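## Task

Same job with a different second code. Sort the four cases on the low table by label route code: A3 cases go on the north pallet (-y end of the track), E4 cases on the south pallet (+y end). Each must sit on the deck itself, not on another case, overhanging the edge by at most a finger's width. The two cases already on each pallet must stay on it. A fallen case may be recovered but must end lid up. Finish with all suction released and the tools moved away; anything held in place only by the robot does not count. cam_pallet_north shows the -y end, cam_pallet_south the +y end, +y roughly rightward in both.

## Robot and tools

ROBOT. Two arms, left_arm and right_arm, each ending in a vacuum tool with four cups on two air channels (a and b). Each arm stands on its own carriage on one shared track running along y at x = 0: left_rail carries left_arm on the +y half, right_rail carries right_arm on the -y half. The arm base is at x = 0, y = the carriage position_m, z = 0.04 m, facing +x.

WORLD FRAME. Fixed to the table; table top is z = 0, +z up, +x is the direction the arms face, +y is to their left, y = 0 is mid-track. The table starts at x = 0.50 and spans y from -0.90 to 0.90; beyond it the floor is 0.53 m lower. The names left/right do not refer to image sides.

TOOL FRAME. The cup point is the centre of the four cup rims; the cups point along its +z. Cups sit at x = -62/+62 mm and y = -104.5 mm (channel a) / +104.5 mm (channel b); the rims cover 227 x 312 mm. Under vacuum or pressure the cups compress up to about 21 mm.

execute_actions(actions): a list of action objects run in sequence; an empty list only returns state and images. Each action may hold:
- rows: 1 to 15 rows, each a single list of 16 numbers in [-1, 1] covering both arms, one control step (1/30 s) per row. Order: left_arm dx, dy, dz, rx, ry, rz, left suction_a, suction_b, then the same eight for right_arm. dx..rz are an offset target, not a pose: measured from the cup point's pose at the start of that action (for the first action of a call, the last reported pose), expressed in the cup point's own axes. Every row is relative to that same start, not to the previous row. Scale: 1.0 = 0.6 m for dx, dy, dz and 180 degrees for rx, ry, rz, which form one rotation vector. Per step the target is clipped to 100 mm and 16 degrees from the measured pose. Suction values: above 0.01 is on, 0 off; a zero is a real command, so resend the current values to keep a tool as it is.
- steps: 1 to 450 control steps (default 15), at least the number of rows. After the last row the arm keeps heading for that row's target; give long moves enough steps, and do not rely on a hold to finish a cut-short move.
- until: stop the action early once all conditions hold, e.g. {"left_rail": {"position_status": ["!=", "moving"]}}; numbers need a comparison (=, !=, <, <=, >, >=). {"all": {"status": "ended"}} and {"any": {"status": "ended"}} are also allowed. It does not halt the arms.
- left_rail / right_rail: position_m (absolute carriage position in metres; left_rail 0.6 to 3, right_rail -3 to -0.6), speed_m_s (0.01 to 1, starts at 1, persists), or stop: true. Any out-of-range value or unknown name rejects the whole call.
Typical drive: send position_m, then wait with until on position_status != moving. Let the carriage arrive before moving its tool to a scene location; a moving carriage shifts its arm's tool by the remaining travel.

zoom_image(camera, region): closer view of [x0, y0, x1, y1] pixels (max 504 x 504) of cam_high, cam_low, cam_pallet_north, cam_pallet_south, cam_left_wrist or cam_right_wrist; use it to read labels. read_manual(section) returns licence text only. finished_scene(scene) ends scene 1 or 2 irreversibly and reports success; the next scene's task comes with it.

RESULTS. Each arm's line gives end_effector_position (m), end_effector_quat_wxyz and velocities in the world frame; printed positions can be slightly wrong at long reach. Joint positions/velocities list rail then six joints. Hand target is the pose the controller is driving toward. suction_measured_a/b is vacuum level (1 full; near 0 means no seal; 0.83+ on airtight surfaces, lower on leaky cardboard; takes about 1.3 s to settle); part_present_a/b turns 1 above 0.09. Wrist force/torque are in the tool axes, noisy, offset up to 10 N, saturating near 200 N. Rail status: done, moving, stopped, contact_stop (blocked, may roll back), time_out, stopped_with_arm (its arm was held back; send followable rows, then resend position_m), stopped_for_other_arm (clearance check; move an arm away, wait 30 steps, resend). position_answer not_taken means resend once the carriage stands. A pose unreachable line means the clearance check altered that arm's command; checks are stricter while carriages move.

GRIPPING. Turn a channel on and press both its cups flat onto a smooth, flat face, fully sealed; edges, gaps or an empty cup kill that channel's hold. Centre the grip on heavy cases and accelerate gently (ramp dx/dy/dz by about 0.01 per row). To release: lower in tiny steps until the case touches, then in one action switch both channels off and withdraw straight along the cup axis. A cup sealed on the table pins the tool; switch it off. With part_present on, the controller assumes an 11.5 kg load when judging force.

AVOID. Torque at a joint's limit (shoulder 664, elbow 389, wrists 96.3 N m) or 400 N external force stops the arm for 10 s. Never let the arms, tools, cameras, carriages or a held case strike or press each other; to pass a case between tools, set it down and switch the giver off before the taker turns on. Do not drop, slam or push objects out of the work area. Something may occasionally nudge loose objects. Robot motion time counts, so move efficiently and smoothly.

Each tool is called after "Call:" as name(argument=value, ...) on one line, values as JSON.

## Session

Call:
execute_actions(actions=[])

Scene clock: 0.00 s.
left_arm: end_effector_position=(+0.8505, +1.9506, +0.4421) suction_measured_a=0.00 part_present_a=0 suction_measured_b=0.00 part_present_b=0 end_effector_quat_wxyz=(+0.001, +0.001, +1.000, -0.000) end_effector_velocity=(-0.000, -0.000, +0.000) end_effector_angular_velocity=(-0.000, -0.000, +0.000) | right_arm: end_effector_position=(+0.8508, -2.0606, +0.4401) suction_measured_a=0.00 part_present_a=0 suction_measured_b=0.00 part_present_b=0 end_effector_quat_wxyz=(-0.000, -0.000, +1.000, +0.001) end_effector_velocity=(-0.000, +0.000, +0.000) end_effector_angular_velocity=(-0.000, -0.000, +0.000)
Joint positions: left_arm=[ 1.952 -0.24  -1.499  2.09  -2.163 -1.571  1.332] | right_arm=[-2.061 -0.238 -1.497  2.091 -2.164 -1.569  1.332]
Joint velocities: left_arm=[ 0. -0. -0.  0. -0.  0. -0.] | right_arm=[ 0.  0. -0.  0. -0.  0.  0.]
Wrist force (N, on the end effector, along its own x y z axes, offset not removed): no reading
Wrist torque (N m, same axes, about the end effector's origin, offset not removed): no reading
Hand target (left_arm): +0.851, +1.951, +0.442; +0.001, +0.001, +1.000, -0.000
Hand target (right_arm): +0.851, -2.061, +0.440; -0.000, -0.000, +1.000, +0.001
left_rail: position_m=1.952 position_m_goal=1.952 speed_m_s=1.00 position_status=done position_answer=taken refusals=0
right_rail: position_m=-2.061 position_m_goal=-2.061 speed_m_s=1.00 position_status=done position_answer=taken refusals=0
camera_calibration (this result's frames):
cam_left_wrist: T_world_to_cam=[[0.0373248, -0.995704, -0.0847419, 1.94841], [-0.855828, -0.075631, 0.511701, 0.680642], [-0.515912, 0.0534254, -0.854974, 0.818216], [0, 0, 0, 1]] pos_world=[0.931915, 1.9478, 0.51638]
cam_right_wrist: T_world_to_cam=[[-0.128763, -0.987338, 0.0926505, -1.96493], [-0.825897, 0.158484, 0.541089, 0.822197], [-0.548922, -0.00684758, -0.835846, 0.927804], [0, 0, 0, 1]] pos_world=[0.935332, -2.064, 0.51267]

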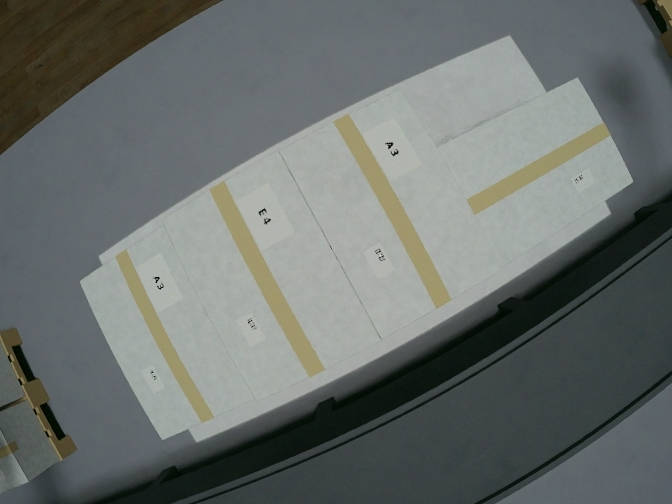

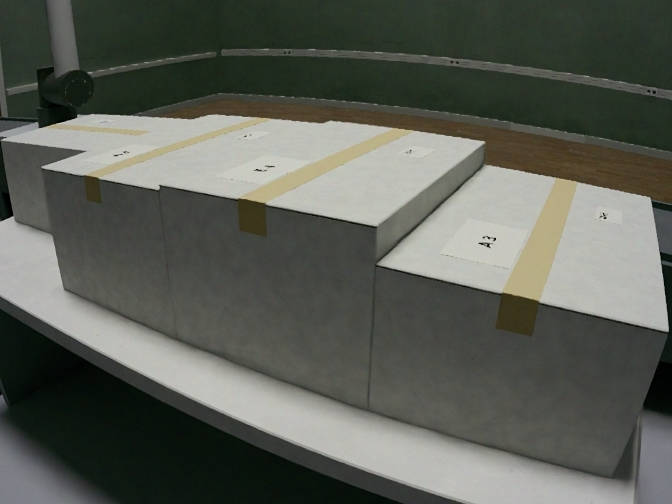

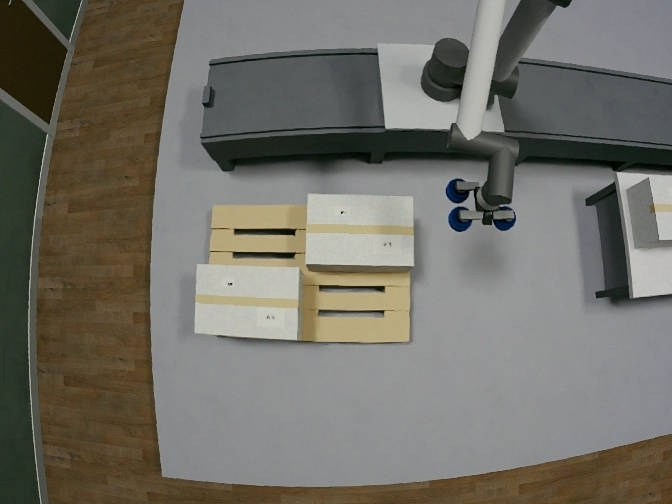

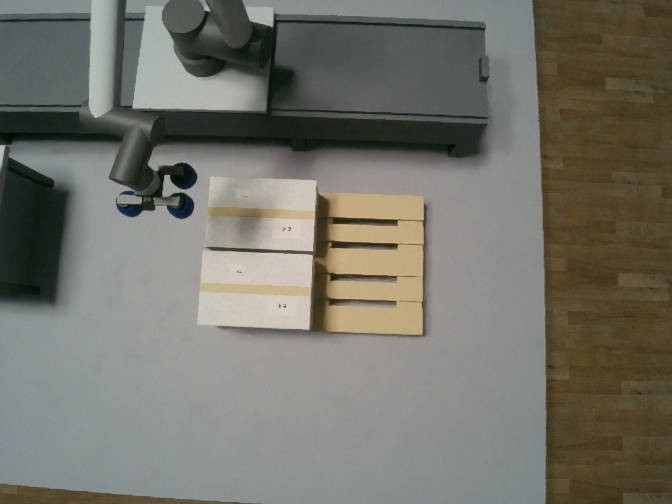

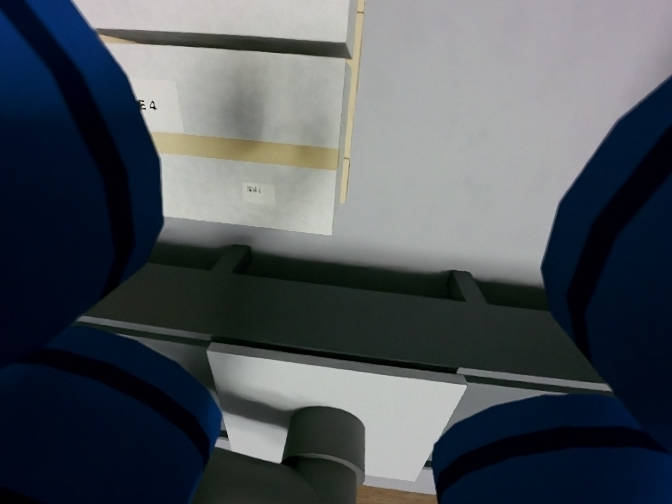

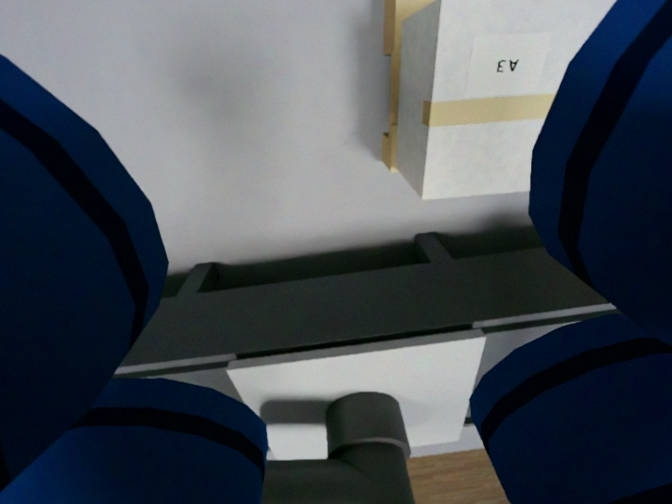

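Call:
zoom_image(camera="cam_high", region=[60, 30, 660, 450])

Region (60, 30, 660, 450) is 600x420 pixels. A region can be at most 504 by 504 pixels.

Call:
zoom_image(camera="cam_high", region=[60, 150, 400, 450])

Call:
zoom_image(camera="cam_high", region=[320, 20, 660, 320])

Call:
zoom_image(camera="cam_low", region=[0, 90, 400, 360])

Region (60, 150, 400, 450) of cam_high's 672x504 image, scaled by 1.482, with more detail than that image has; it fills the top 445 rows of this view, and the rest is white.

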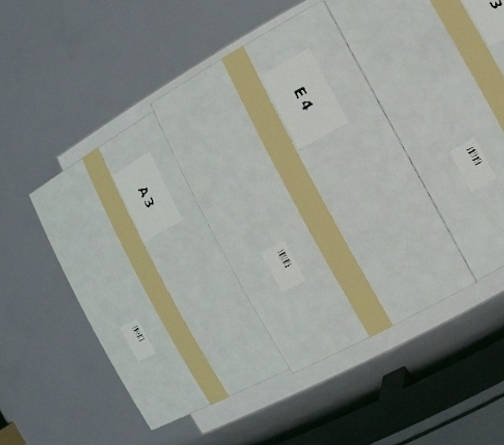

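Region (320, 20, 660, 320) of cam_high's 672x504 image, scaled by 1.482, with more detail than that image has; it fills the top 445 rows of this view, and the rest is white.

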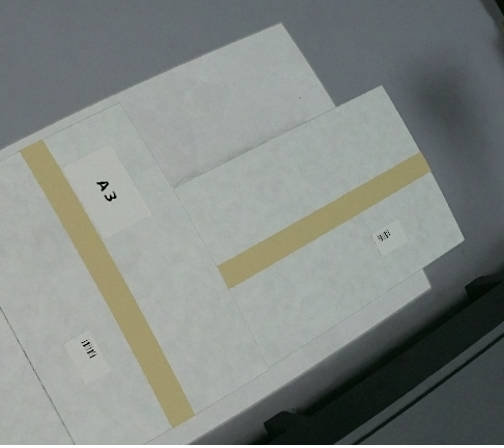

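Region (0, 90, 400, 360) of cam_low's 672x504 image, scaled by 1.260, with more detail than that image has; it fills the top 340 rows of this view, and the rest is white.

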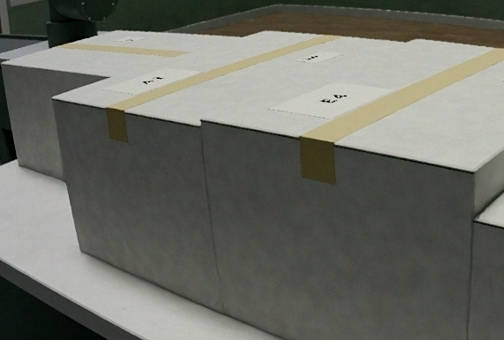

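Call:
execute_actions(actions=[{"left_rail": {"position_m": 0.6}, "right_rail": {"position_m": -1.25}, "rows": [[-0.001,-0.005,0,0,0,0,0,0,-0.001,0.008,0,0,0,0,0,0],[-0.002,-0.015,0,0,0,0,0,0,-0.002,0.025,0,0,0,0,0,0],[-0.005,-0.03,0,0,0,0,0,0,-0.005,0.05,0,0,0,0,0,0],[-0.008,-0.05,0,0,0,0,0,0,-0.008,0.083,0,0,0,0,0,0],[-0.012,-0.075,0,0,0,0,0,0,-0.012,0.125,0,0,0,0,0,0],[-0.017,-0.105,0,0,0,0,0,0,-0.016,0.174,0,0,0,0,0,0],[-0.023,-0.14,0,0,0,0,0,0,-0.022,0.232,0,0,0,0,0,0],[-0.03,-0.18,0,0,0,0,0,0,-0.028,0.30,0,0,0,0,0,0],[-0.037,-0.225,0,0,0,0,0,0,-0.035,0.374,0,0,0,0,0,0],[-0.046,-0.275,0,0,0,0,0,0,-0.043,0.457,0,0,0,0,0,0],[-0.054,-0.325,0,0,0,0,0,0,-0.051,0.54,0,0,0,0,0,0],[-0.062,-0.375,0,0,0,0,0,0,-0.059,0.623,0,0,0,0,0,0],[-0.071,-0.425,0,0,0,0,0,0,-0.066,0.706,0,0,0,0,0,0],[-0.077,-0.465,0,0,0,0,0,0,-0.073,0.772,0,0,0,0,0,0],[-0.083,-0.5,0,0,0,0,0,0,-0.078,0.83,0,0,0,0,0,0]], "steps": 22}])

Scene clock: 120.73 s.
left_arm: end_effector_position=(+0.8869, +1.2514, +0.4431) suction_measured_a=0.00 part_present_a=0 suction_measured_b=0.00 part_present_b=0 end_effector_quat_wxyz=(+0.001, +0.002, +1.000, -0.002) end_effector_velocity=(+0.065, -1.385, -0.002) end_effector_angular_velocity=(-0.000, +0.002, +0.003) | right_arm: end_effector_position=(+0.8670, -1.3400, +0.4410) suction_measured_a=0.00 part_present_a=0 suction_measured_b=0.00 part_present_b=0 end_effector_quat_wxyz=(+0.000, -0.002, +1.000, +0.002) end_effector_velocity=(+0.032, +1.466, +0.001) end_effector_angular_velocity=(+0.001, -0.000, +0.005)
Joint positions: left_arm=[ 1.501 -0.493 -1.421  1.999 -2.151 -1.573  1.082] | right_arm=[-1.61   0.078 -1.434  2.017 -2.155 -1.566  1.643]
Joint velocities: left_arm=[-1.002 -0.341  0.184 -0.219  0.036 -0.    -0.344] | right_arm=[ 1.     0.522  0.184 -0.221  0.034 -0.     0.517]
Wrist force (N, on the end effector, along its own x y z axes, offset not removed): left_arm=[-1.1 -9.3 1.7] | right_arm=[-6.3 3.6 6.8]
Wrist torque (N m, same axes, about the end effector's origin, offset not removed): left_arm=[-1.04 0.40 -0.54] | right_arm=[0.21 1.18 -0.14]
Hand target (left_arm): +0.896, +1.152, +0.443; +0.001, +0.002, +1.000, -0.001
Hand target (right_arm): +0.870, -1.212, +0.441; +0.000, -0.002, +1.000, +0.002
Off the commanded pose (left_arm): 0.054 m, 0 deg.
Off the commanded pose (right_arm): 0.231 m, 0 deg; position clipped at the last step of the last action.
left_rail: position_m=1.501 position_m_goal=0.600 speed_m_s=1.00 position_status=moving position_answer=taken refusals=0
right_rail: position_m=-1.610 position_m_goal=-1.250 speed_m_s=1.00 position_status=moving position_answer=taken refusals=0
camera_calibration (this result's frames):
cam_left_wrist: T_world_to_cam=[[0.0342739, -0.996047, -0.0819449, 1.25282], [-0.856083, -0.0715684, 0.51186, 0.653427], [-0.515701, 0.0526082, -0.855152, 0.876109], [0, 0, 0, 1]] pos_world=[0.96826, 1.24854, 0.517406]
cam_right_wrist: T_world_to_cam=[[-0.124509, -0.98819, 0.089322, -1.25481], [-0.827068, 0.153096, 0.540851, 0.714749], [-0.548138, -0.00653439, -0.836362, 0.942406], [0, 0, 0, 1]] pos_world=[0.951479, -1.34326, 0.513703]

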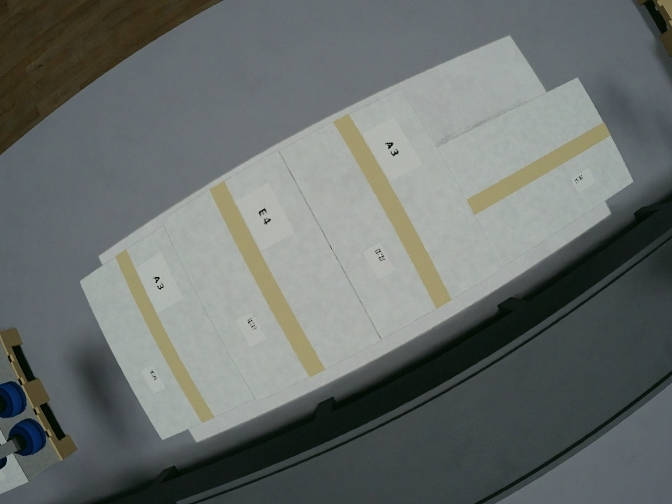

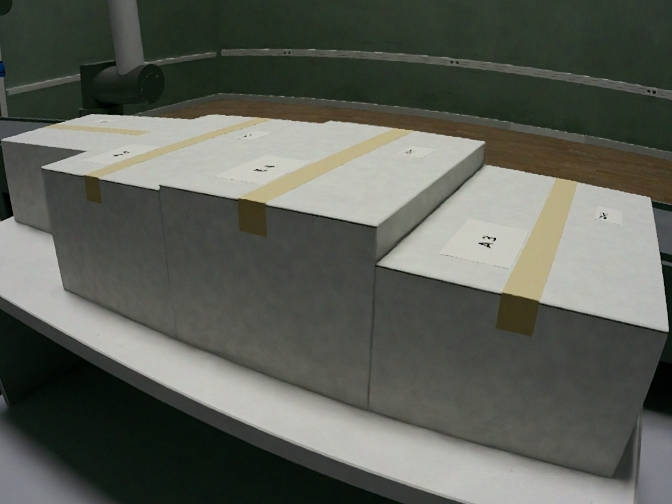

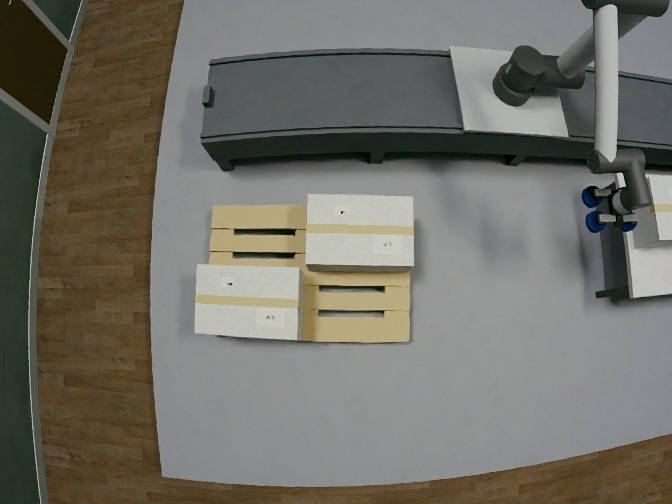

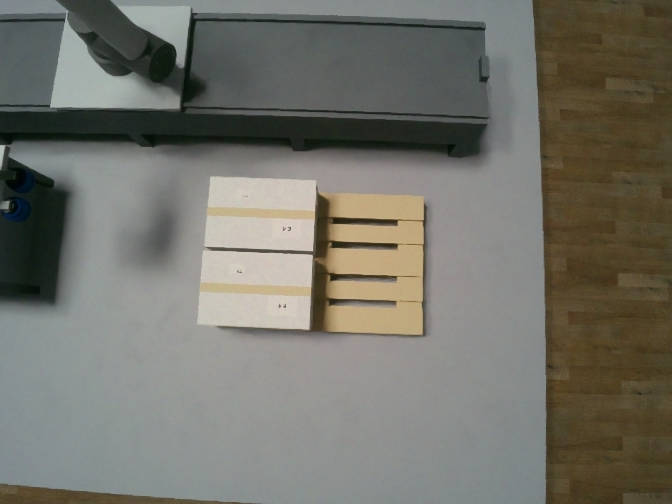

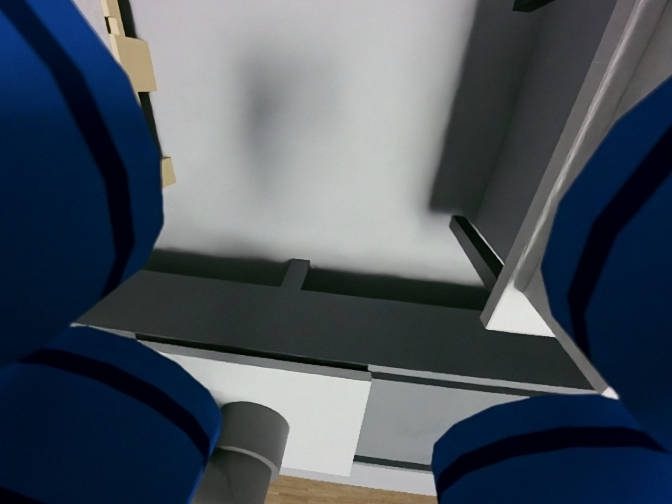

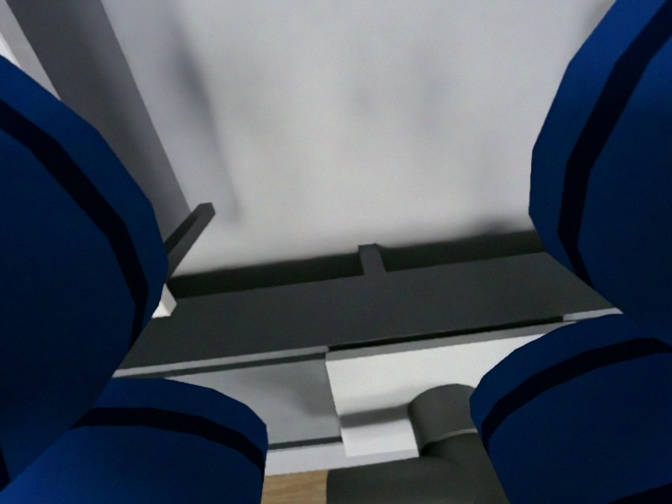

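Call:
execute_actions(actions=[])

Scene clock: 121.60 s.
left_arm: end_effector_position=(+0.8960, +0.3805, +0.4425) suction_measured_a=0.00 part_present_a=0 suction_measured_b=0.00 part_present_b=0 end_effector_quat_wxyz=(+0.001, +0.002, +1.000, -0.001) end_effector_velocity=(+0.000, -0.572, -0.000) end_effector_angular_velocity=(+0.000, +0.000, +0.000) | right_arm: end_effector_position=(+0.8699, -0.9006, +0.4411) suction_measured_a=0.00 part_present_a=0 suction_measured_b=0.00 part_present_b=0 end_effector_quat_wxyz=(+0.000, -0.002, +1.000, +0.002) end_effector_velocity=(-0.000, +0.001, -0.000) end_effector_angular_velocity=(-0.000, -0.000, +0.000)
Joint positions: left_arm=[ 0.681 -0.538 -1.395  1.967 -2.146 -1.572  1.036] | right_arm=[-1.25   0.164 -1.402  1.979 -2.149 -1.566  1.731]
Joint velocities: left_arm=[-0.572 -0.     0.    -0.     0.     0.    -0.   ] | right_arm=[ 0.     0.001  0.    -0.     0.    -0.     0.001]
Wrist force (N, on the end effector, along its own x y z axes, offset not removed): left_arm=[-4.0 -6.8 3.4] | right_arm=[-3.4 3.6 6.3]
Wrist torque (N m, same axes, about the end effector's origin, offset not removed): left_arm=[-0.65 0.79 -0.57] | right_arm=[0.23 0.88 -0.13]
Hand target (left_arm): +0.896, +0.355, +0.443; +0.001, +0.002, +1.000, -0.001
Hand target (right_arm): +0.870, -0.901, +0.441; +0.000, -0.002, +1.000, +0.002
Off the commanded pose (left_arm): 0.004 m, 0 deg.
Off the commanded pose (right_arm): 0.152 m, 0 deg; position clipped at the last step of the last action.
left_rail: position_m=0.681 position_m_goal=0.600 speed_m_s=1.00 position_status=moving position_answer=taken refusals=0
right_rail: position_m=-1.250 position_m_goal=-1.250 speed_m_s=1.00 position_status=done position_answer=taken refusals=0
camera_calibration (this result's frames):
cam_left_wrist: T_world_to_cam=[[0.0358913, -0.995891, -0.0831442, 0.384012], [-0.856048, -0.0735664, 0.511635, 0.599998], [-0.51565, 0.0528121, -0.85517, 0.925951], [0, 0, 0, 1]] pos_world=[0.97731, 0.377672, 0.516794]
cam_right_wrist: T_world_to_cam=[[-0.124807, -0.988157, 0.0892646, -0.819945], [-0.827161, 0.153312, 0.540648, 0.650197], [-0.54793, -0.00635973, -0.8365, 0.94696], [0, 0, 0, 1]] pos_world=[0.954351, -0.903895, 0.513797]

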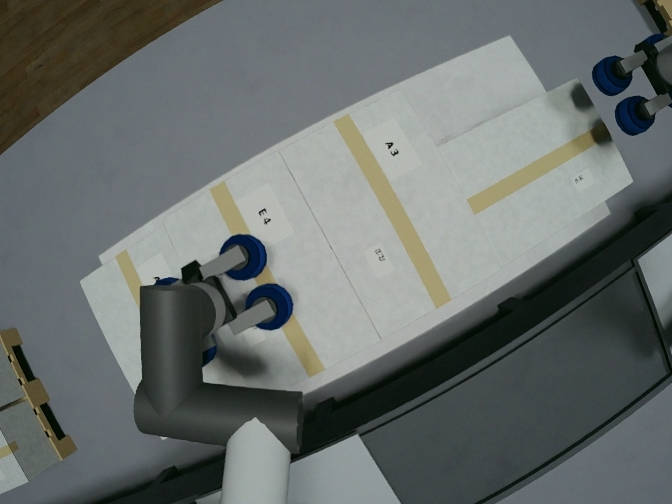

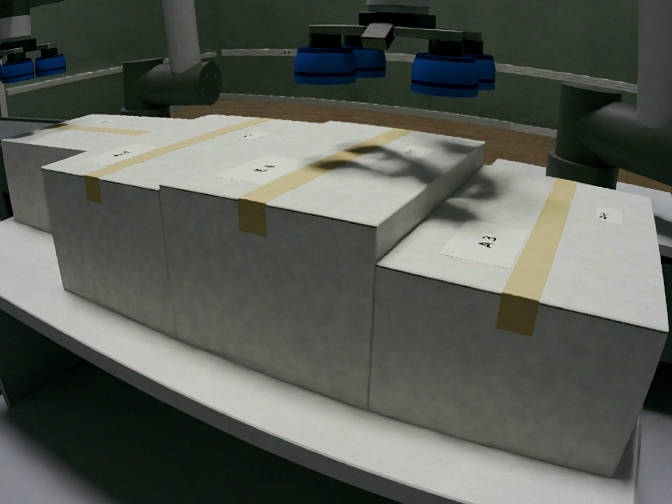

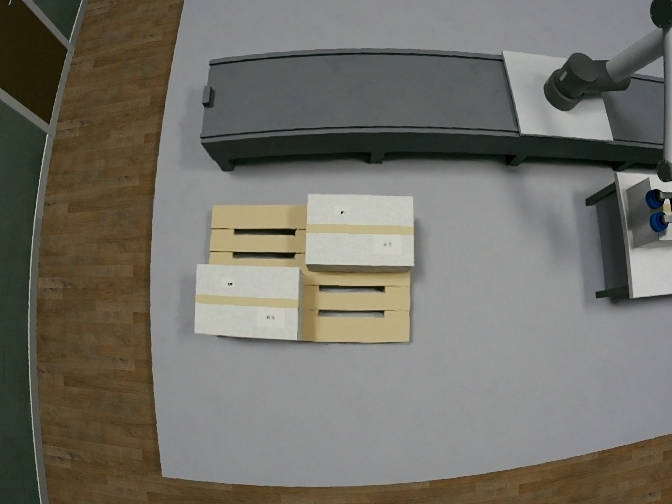

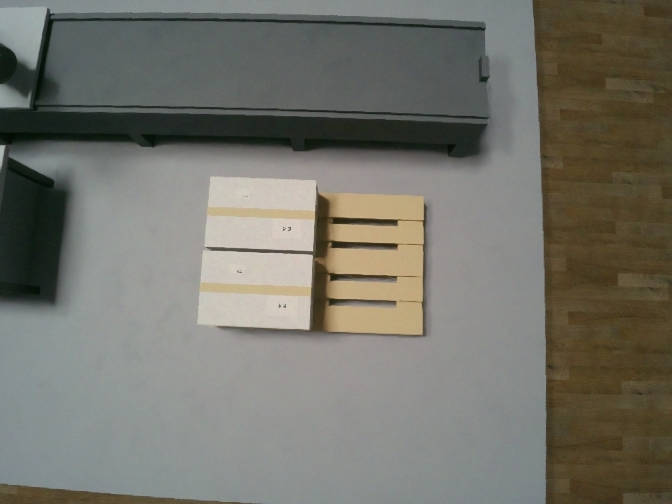

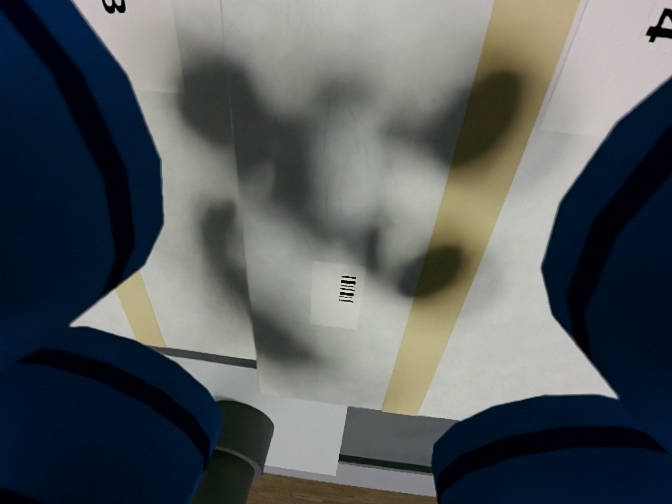

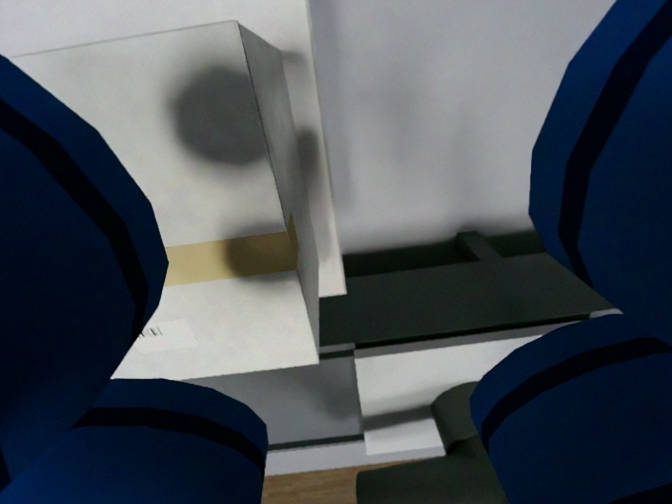

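Call:
execute_actions(actions=[])

Scene clock: 123.00 s.
left_arm: end_effector_position=(+0.8960, +0.2995, +0.4425) suction_measured_a=0.00 part_present_a=0 suction_measured_b=0.00 part_present_b=0 end_effector_quat_wxyz=(+0.001, +0.002, +1.000, -0.001) end_effector_velocity=(+0.000, +0.000, +0.000) end_effector_angular_velocity=(-0.000, -0.000, +0.000) | right_arm: end_effector_position=(+0.8699, -0.9004, +0.4411) suction_measured_a=0.00 part_present_a=0 suction_measured_b=0.00 part_present_b=0 end_effector_quat_wxyz=(+0.000, -0.002, +1.000, +0.002) end_effector_velocity=(+0.000, +0.000, +0.000) end_effector_angular_velocity=(-0.000, -0.000, -0.000)
Joint positions: left_arm=[ 0.6   -0.538 -1.395  1.967 -2.146 -1.572  1.036] | right_arm=[-1.25   0.165 -1.402  1.979 -2.149 -1.566  1.731]
Joint velocities: left_arm=[ 0.  0. -0.  0. -0. -0. -0.] | right_arm=[ 0. -0.  0. -0. -0. -0.  0.]
Wrist force (N, on the end effector, along its own x y z axes, offset not removed): left_arm=[-1.0 -1.7 -1.4] | right_arm=[-3.0 5.6 5.1]
Wrist torque (N m, same axes, about the end effector's origin, offset not removed): left_arm=[-0.08 0.25 -0.76] | right_arm=[0.48 0.70 -0.24]
Hand target (left_arm): +0.896, +0.300, +0.443; +0.001, +0.002, +1.000, -0.001
Hand target (right_arm): +0.870, -0.901, +0.441; +0.000, -0.002, +1.000, +0.002
Off the commanded pose (left_arm): 0.004 m, 0 deg.
Off the commanded pose (right_arm): 0.152 m, 0 deg; position clipped at the last step of the last action.
left_rail: position_m=0.600 position_m_goal=0.600 speed_m_s=1.00 position_status=done position_answer=taken refusals=0
right_rail: position_m=-1.250 position_m_goal=-1.250 speed_m_s=1.00 position_status=done position_answer=taken refusals=0
camera_calibration (this result's frames):
cam_left_wrist: T_world_to_cam=[[0.0359586, -0.995884, -0.0831967, 0.303309], [-0.856038, -0.0736517, 0.511639, 0.594064], [-0.51566, 0.0528218, -0.855163, 0.930233], [0, 0, 0, 1]] pos_world=[0.97732, 0.296678, 0.51679]
cam_right_wrist: T_world_to_cam=[[-0.124742, -0.988163, 0.0892905, -0.819874], [-0.827176, 0.153271, 0.540637, 0.650153], [-0.547923, -0.00641887, -0.836504, 0.946899], [0, 0, 0, 1]] pos_world=[0.954346, -0.903741, 0.513795]

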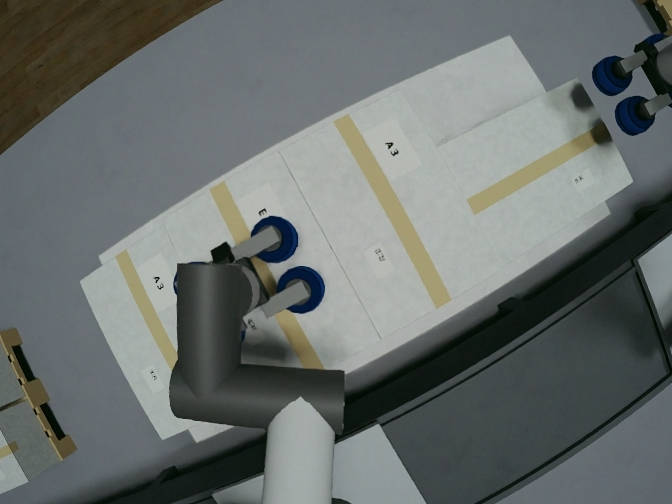

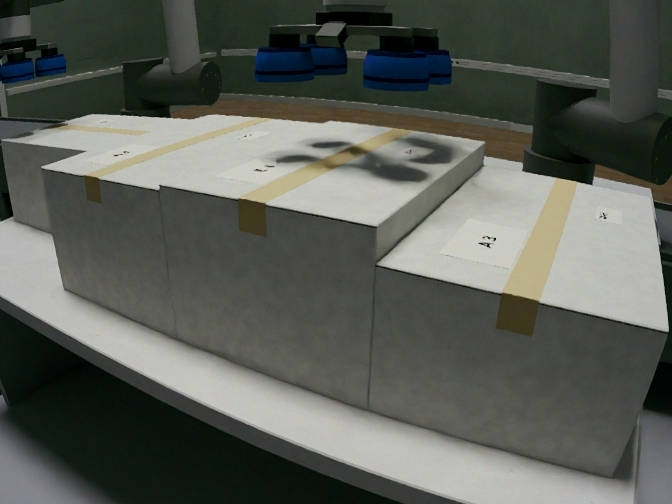

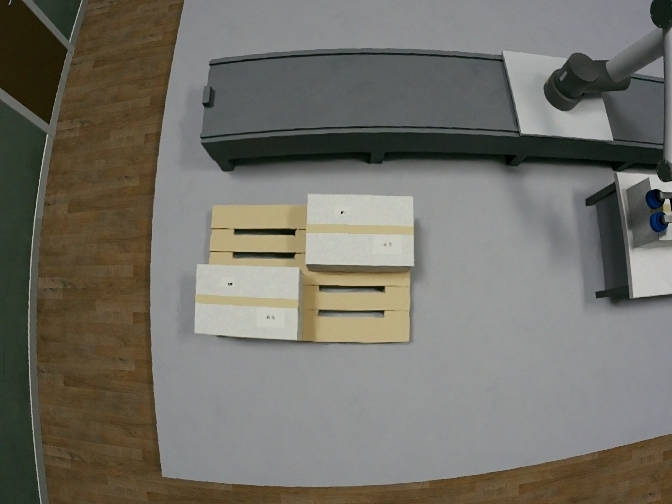

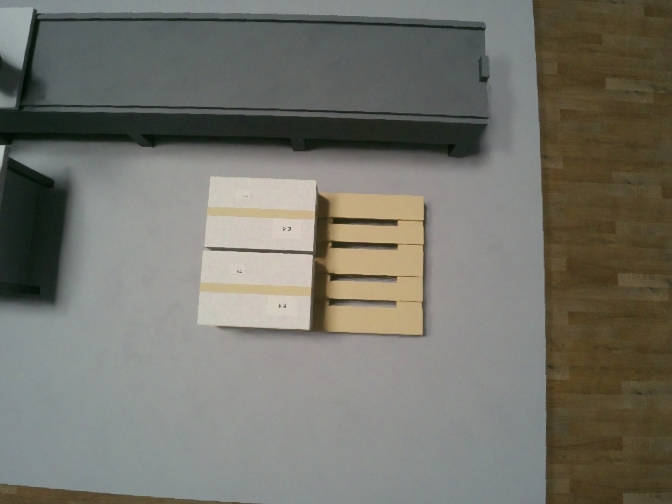

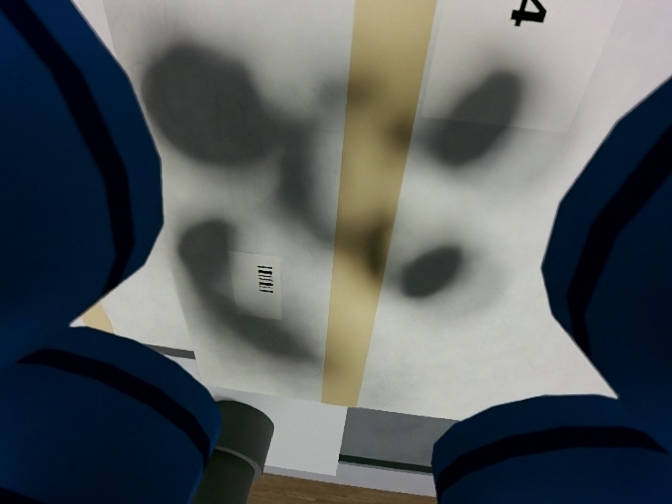

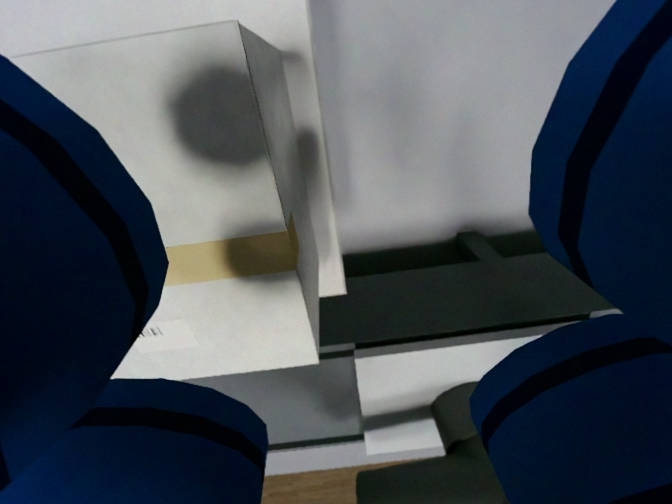

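Call:
zoom_image(camera="cam_left_wrist", region=[170, 0, 510, 430])

Region (170, 0, 510, 430) of cam_left_wrist's 672x504 image, scaled by 1.172, with more detail than that image has; it fills the left 399 columns of this view, and the rest is white.

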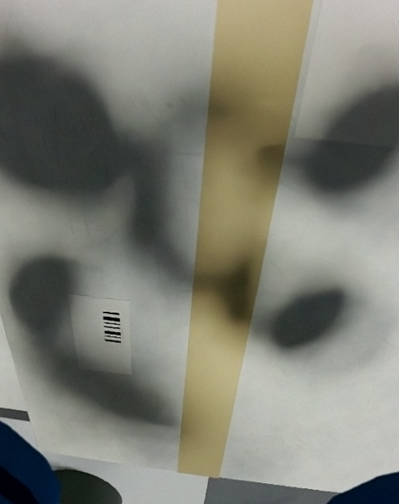

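Call:
execute_actions(actions=[{"rows": [[0,-0.002,0.002,0,0,0,0,0,-0.001,0.003,0,0,0,0,0,0],[0,-0.004,0.007,0,0,0,0,0,-0.002,0.008,0,0,0,0,0,0],[0,-0.006,0.014,0,0,0,0,0,-0.003,0.016,0,0,0,0,0,0],[0,-0.008,0.024,0,0,0,0,0,-0.005,0.027,0,0,0,0,0,0],[0,-0.010,0.039,0,0,0,0,0,-0.008,0.043,0,0,0,0,0,0],[0,-0.012,0.055,0,0,0,0,0,-0.011,0.062,0,0,0,0,0,0],[0,-0.014,0.075,0,0,0,0,0,-0.015,0.084,0,0,0,0,0,0],[0,-0.016,0.096,0,0,0,0,0,-0.019,0.108,0,0,0,0,0,0],[0,-0.016,0.12,0,0,0,1,1,-0.024,0.135,0,0,0,0,0,0],[0,-0.016,0.145,0,0,0,1,1,-0.028,0.162,0,0,0,0,0,0],[0,-0.016,0.169,0,0,0,1,1,-0.033,0.189,0,0,0,0,0,0],[0,-0.016,0.19,0,0,0,1,1,-0.037,0.213,0,0,0,0,0,0],[0,-0.016,0.21,0,0,0,1,1,-0.041,0.235,0,0,0,0,0,0],[0,-0.016,0.227,0,0,0,1,1,-0.044,0.254,0,0,0,0,0,0],[0,-0.016,0.241,0,0,0,1,1,-0.047,0.27,0,0,0,0,0,0]], "steps": 19}])

Scene clock: 157.33 s.
left_arm: end_effector_position=(+0.8938, +0.2912, +0.3192) suction_measured_a=0.00 part_present_a=0 suction_measured_b=0.00 part_present_b=0 end_effector_quat_wxyz=(-0.001, +0.002, +1.000, -0.000) end_effector_velocity=(+0.010, -0.008, -0.162) end_effector_angular_velocity=(-0.008, -0.014, +0.000) | right_arm: end_effector_position=(+0.8902, -0.7626, +0.4418) suction_measured_a=0.00 part_present_a=0 suction_measured_b=0.00 part_present_b=0 end_effector_quat_wxyz=(+0.001, -0.003, +1.000, +0.003) end_effector_velocity=(+0.041, +0.187, -0.001) end_effector_angular_velocity=(-0.001, +0.004, -0.004)
Joint positions: left_arm=[ 0.6   -0.546 -1.297  2.05  -2.323 -1.572  1.027] | right_arm=[-1.25   0.3   -1.321  1.872 -2.126 -1.565  1.864]
Joint velocities: left_arm=[ 0.    -0.002  0.155  0.087 -0.258  0.    -0.002] | right_arm=[ 0.     0.167  0.134 -0.179  0.048  0.     0.171]
Wrist force (N, on the end effector, along its own x y z axes, offset not removed): left_arm=[-0.9 -1.6 3.7] | right_arm=[-3.0 7.0 6.1]
Wrist torque (N m, same axes, about the end effector's origin, offset not removed): left_arm=[-0.10 0.44 -0.66] | right_arm=[0.49 0.73 -0.24]
Hand target (left_arm): +0.895, +0.290, +0.298; +0.001, +0.002, +1.000, -0.001
Hand target (right_arm): +0.896, -0.739, +0.442; +0.001, -0.003, +1.000, +0.002
Off the commanded pose (left_arm): 0.022 m, 0 deg.
Off the commanded pose (right_arm): 0.025 m, 0 deg.
left_rail: position_m=0.600 position_m_goal=0.600 speed_m_s=1.00 position_status=done position_answer=taken refusals=0
right_rail: position_m=-1.250 position_m_goal=-1.250 speed_m_s=1.00 position_status=done position_answer=taken refusals=0
camera_calibration (this result's frames):
cam_left_wrist: T_world_to_cam=[[0.0356277, -0.995718, -0.0852956, 0.285749], [-0.854249, -0.0746373, 0.514479, 0.652432], [-0.518642, 0.0545339, -0.85325, 0.825693], [0, 0, 0, 1]] pos_world=[0.975398, 0.288193, 0.393234]
cam_right_wrist: T_world_to_cam=[[-0.123262, -0.988487, 0.0877491, -0.682132], [-0.827792, 0.151185, 0.54028, 0.64456], [-0.547327, -0.00604194, -0.836897, 0.959445], [0, 0, 0, 1]] pos_world=[0.97461, -0.765929, 0.514571]

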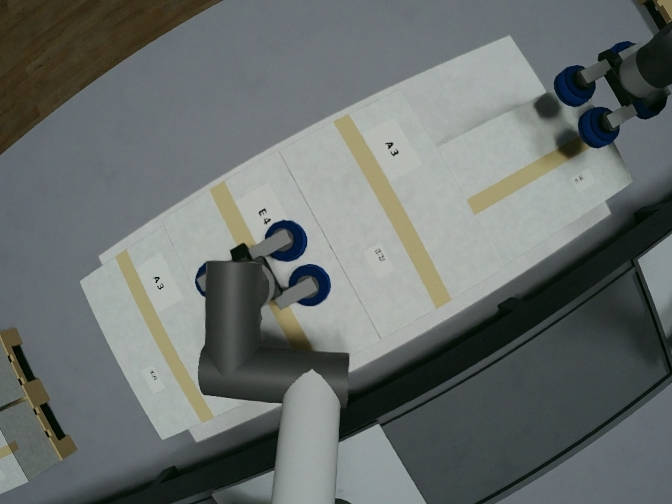

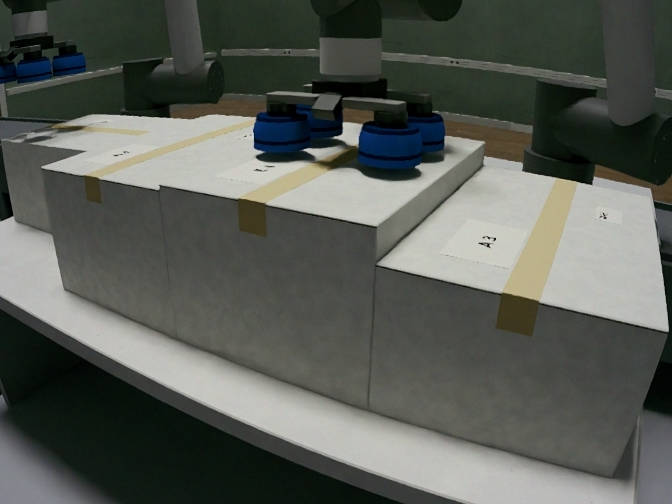

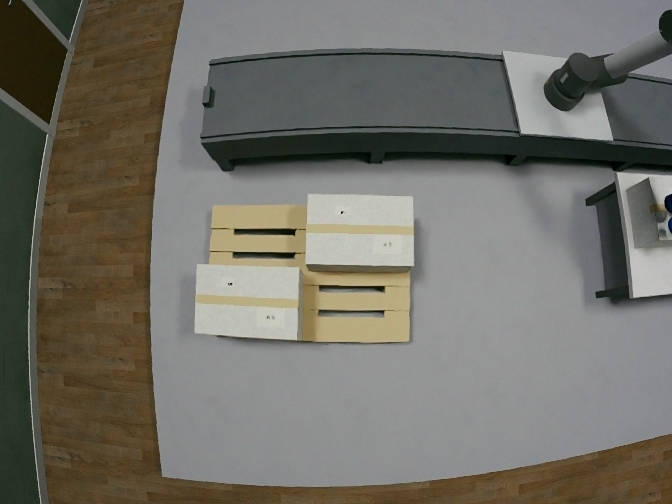

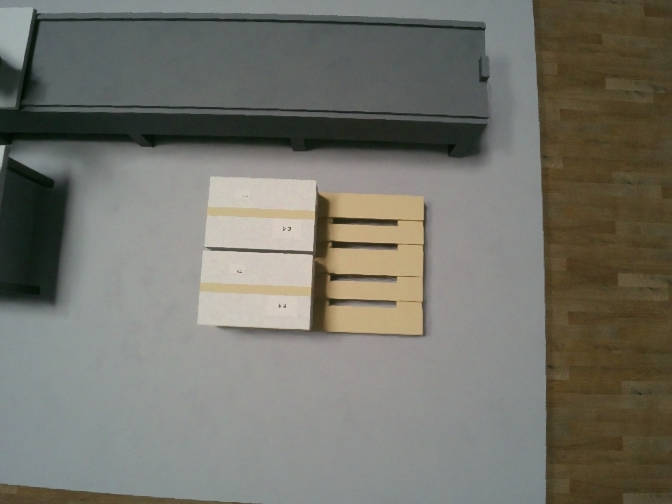

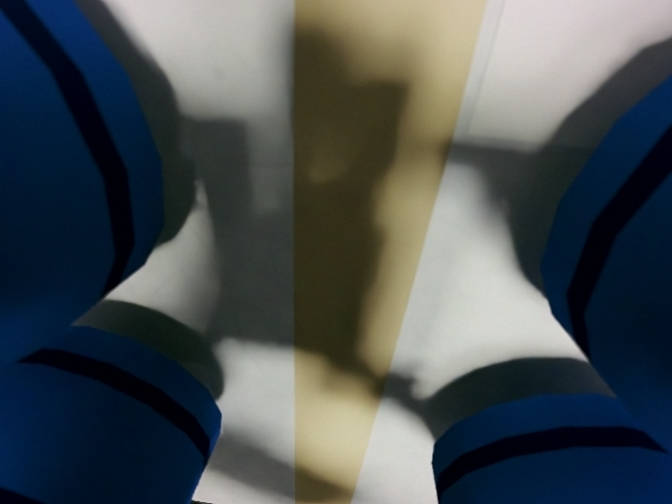

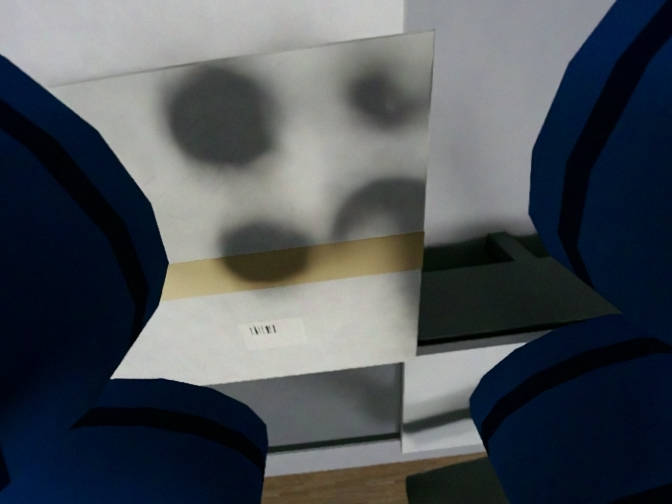

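Call:
execute_actions(actions=[])

Scene clock: 170.90 s.
left_arm: end_effector_position=(+0.8955, +0.2899, +0.2984) suction_measured_a=0.98 part_present_a=1 suction_measured_b=0.98 part_present_b=1 end_effector_quat_wxyz=(+0.001, +0.002, +1.000, -0.001) end_effector_velocity=(+0.000, +0.000, -0.000) end_effector_angular_velocity=(+0.000, +0.000, +0.000) | right_arm: end_effector_position=(+0.8960, -0.7386, +0.4416) suction_measured_a=0.00 part_present_a=0 suction_measured_b=0.00 part_present_b=0 end_effector_quat_wxyz=(+0.001, -0.003, +1.000, +0.002) end_effector_velocity=(+0.000, -0.000, -0.000) end_effector_angular_velocity=(-0.000, +0.000, +0.000)
Joint positions: left_arm=[ 0.6   -0.547 -1.276  2.06  -2.357 -1.572  1.027] | right_arm=[-1.25   0.321 -1.303  1.848 -2.119 -1.566  1.887]
Joint velocities: left_arm=[ 0. -0.  0. -0.  0.  0. -0.] | right_arm=[ 0. -0.  0. -0.  0.  0. -0.]
Wrist force (N, on the end effector, along its own x y z axes, offset not removed): left_arm=[-7.0 -2.8 25.1] | right_arm=[-4.6 1.3 7.9]
Wrist torque (N m, same axes, about the end effector's origin, offset not removed): left_arm=[-0.37 -5.33 -0.66] | right_arm=[-0.07 1.06 -0.21]
Hand target (left_arm): +0.895, +0.290, +0.298; +0.001, +0.002, +1.000, -0.001
Hand target (right_arm): +0.896, -0.739, +0.442; +0.001, -0.003, +1.000, +0.002
Off the commanded pose (left_arm): 0.001 m, 0 deg.
Off the commanded pose (right_arm): 0.001 m, 0 deg.
left_rail: position_m=0.600 position_m_goal=0.600 speed_m_s=1.00 position_status=done position_answer=taken refusals=0
right_rail: position_m=-1.250 position_m_goal=-1.250 speed_m_s=1.00 position_status=done position_answer=taken refusals=0
camera_calibration (this result's frames):
cam_left_wrist: T_world_to_cam=[[0.0358889, -0.995848, -0.0836588, 0.282018], [-0.855639, -0.0738709, 0.512274, 0.666215], [-0.516327, 0.0531968, -0.854738, 0.807609], [0, 0, 0, 1]] pos_world=[0.976909, 0.287099, 0.372602]
cam_right_wrist: T_world_to_cam=[[-0.124363, -0.98824, 0.088971, -0.657054], [-0.827357, 0.152778, 0.540499, 0.646523], [-0.547736, -0.00639263, -0.836627, 0.96257], [0, 0, 0, 1]] pos_world=[0.980426, -0.741948, 0.514325]

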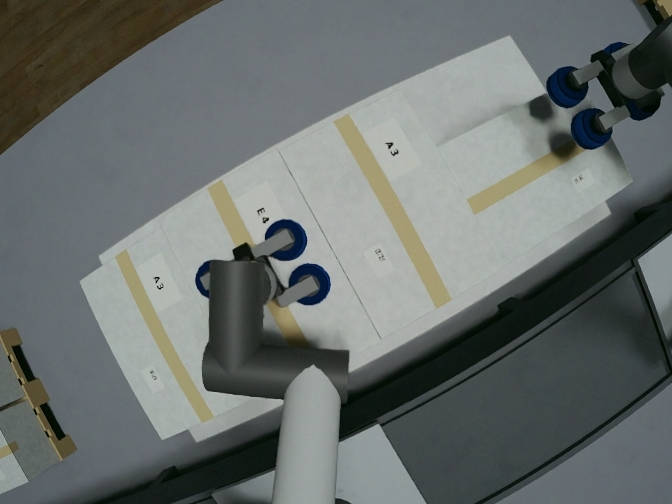

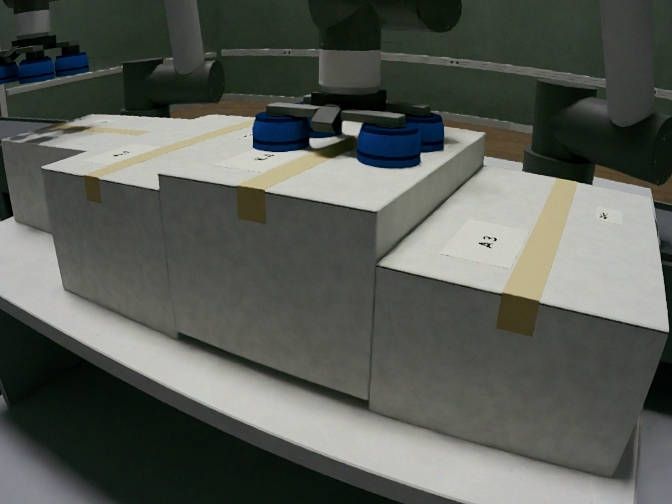

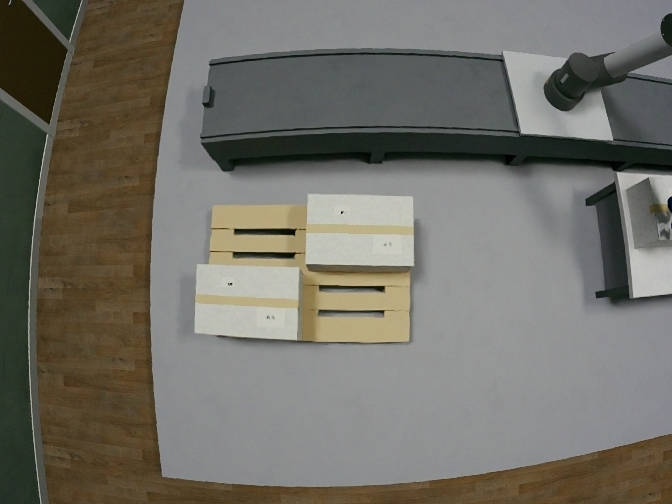

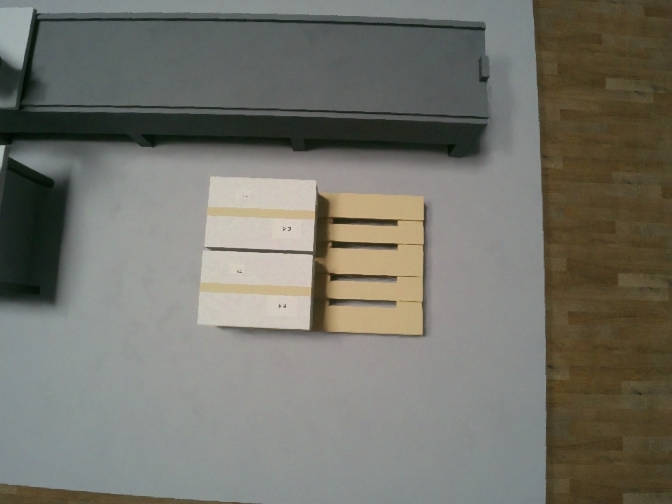

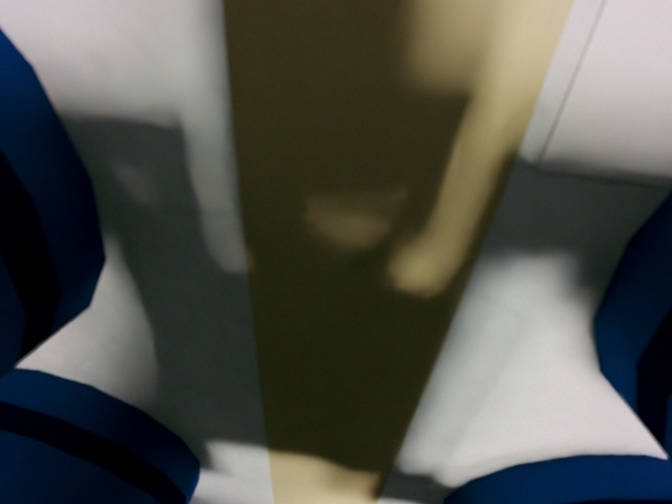

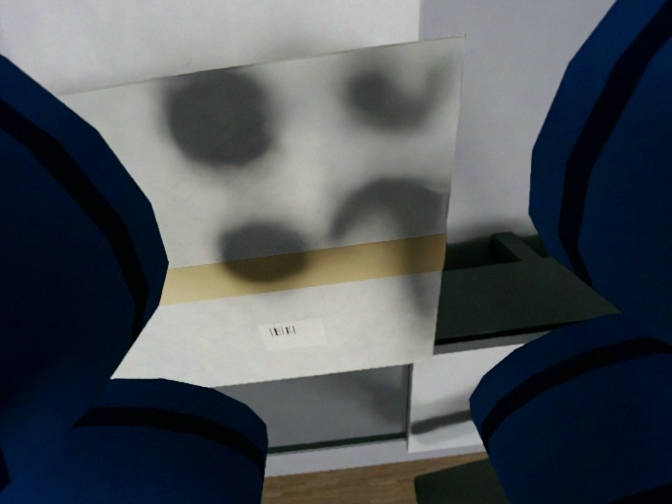

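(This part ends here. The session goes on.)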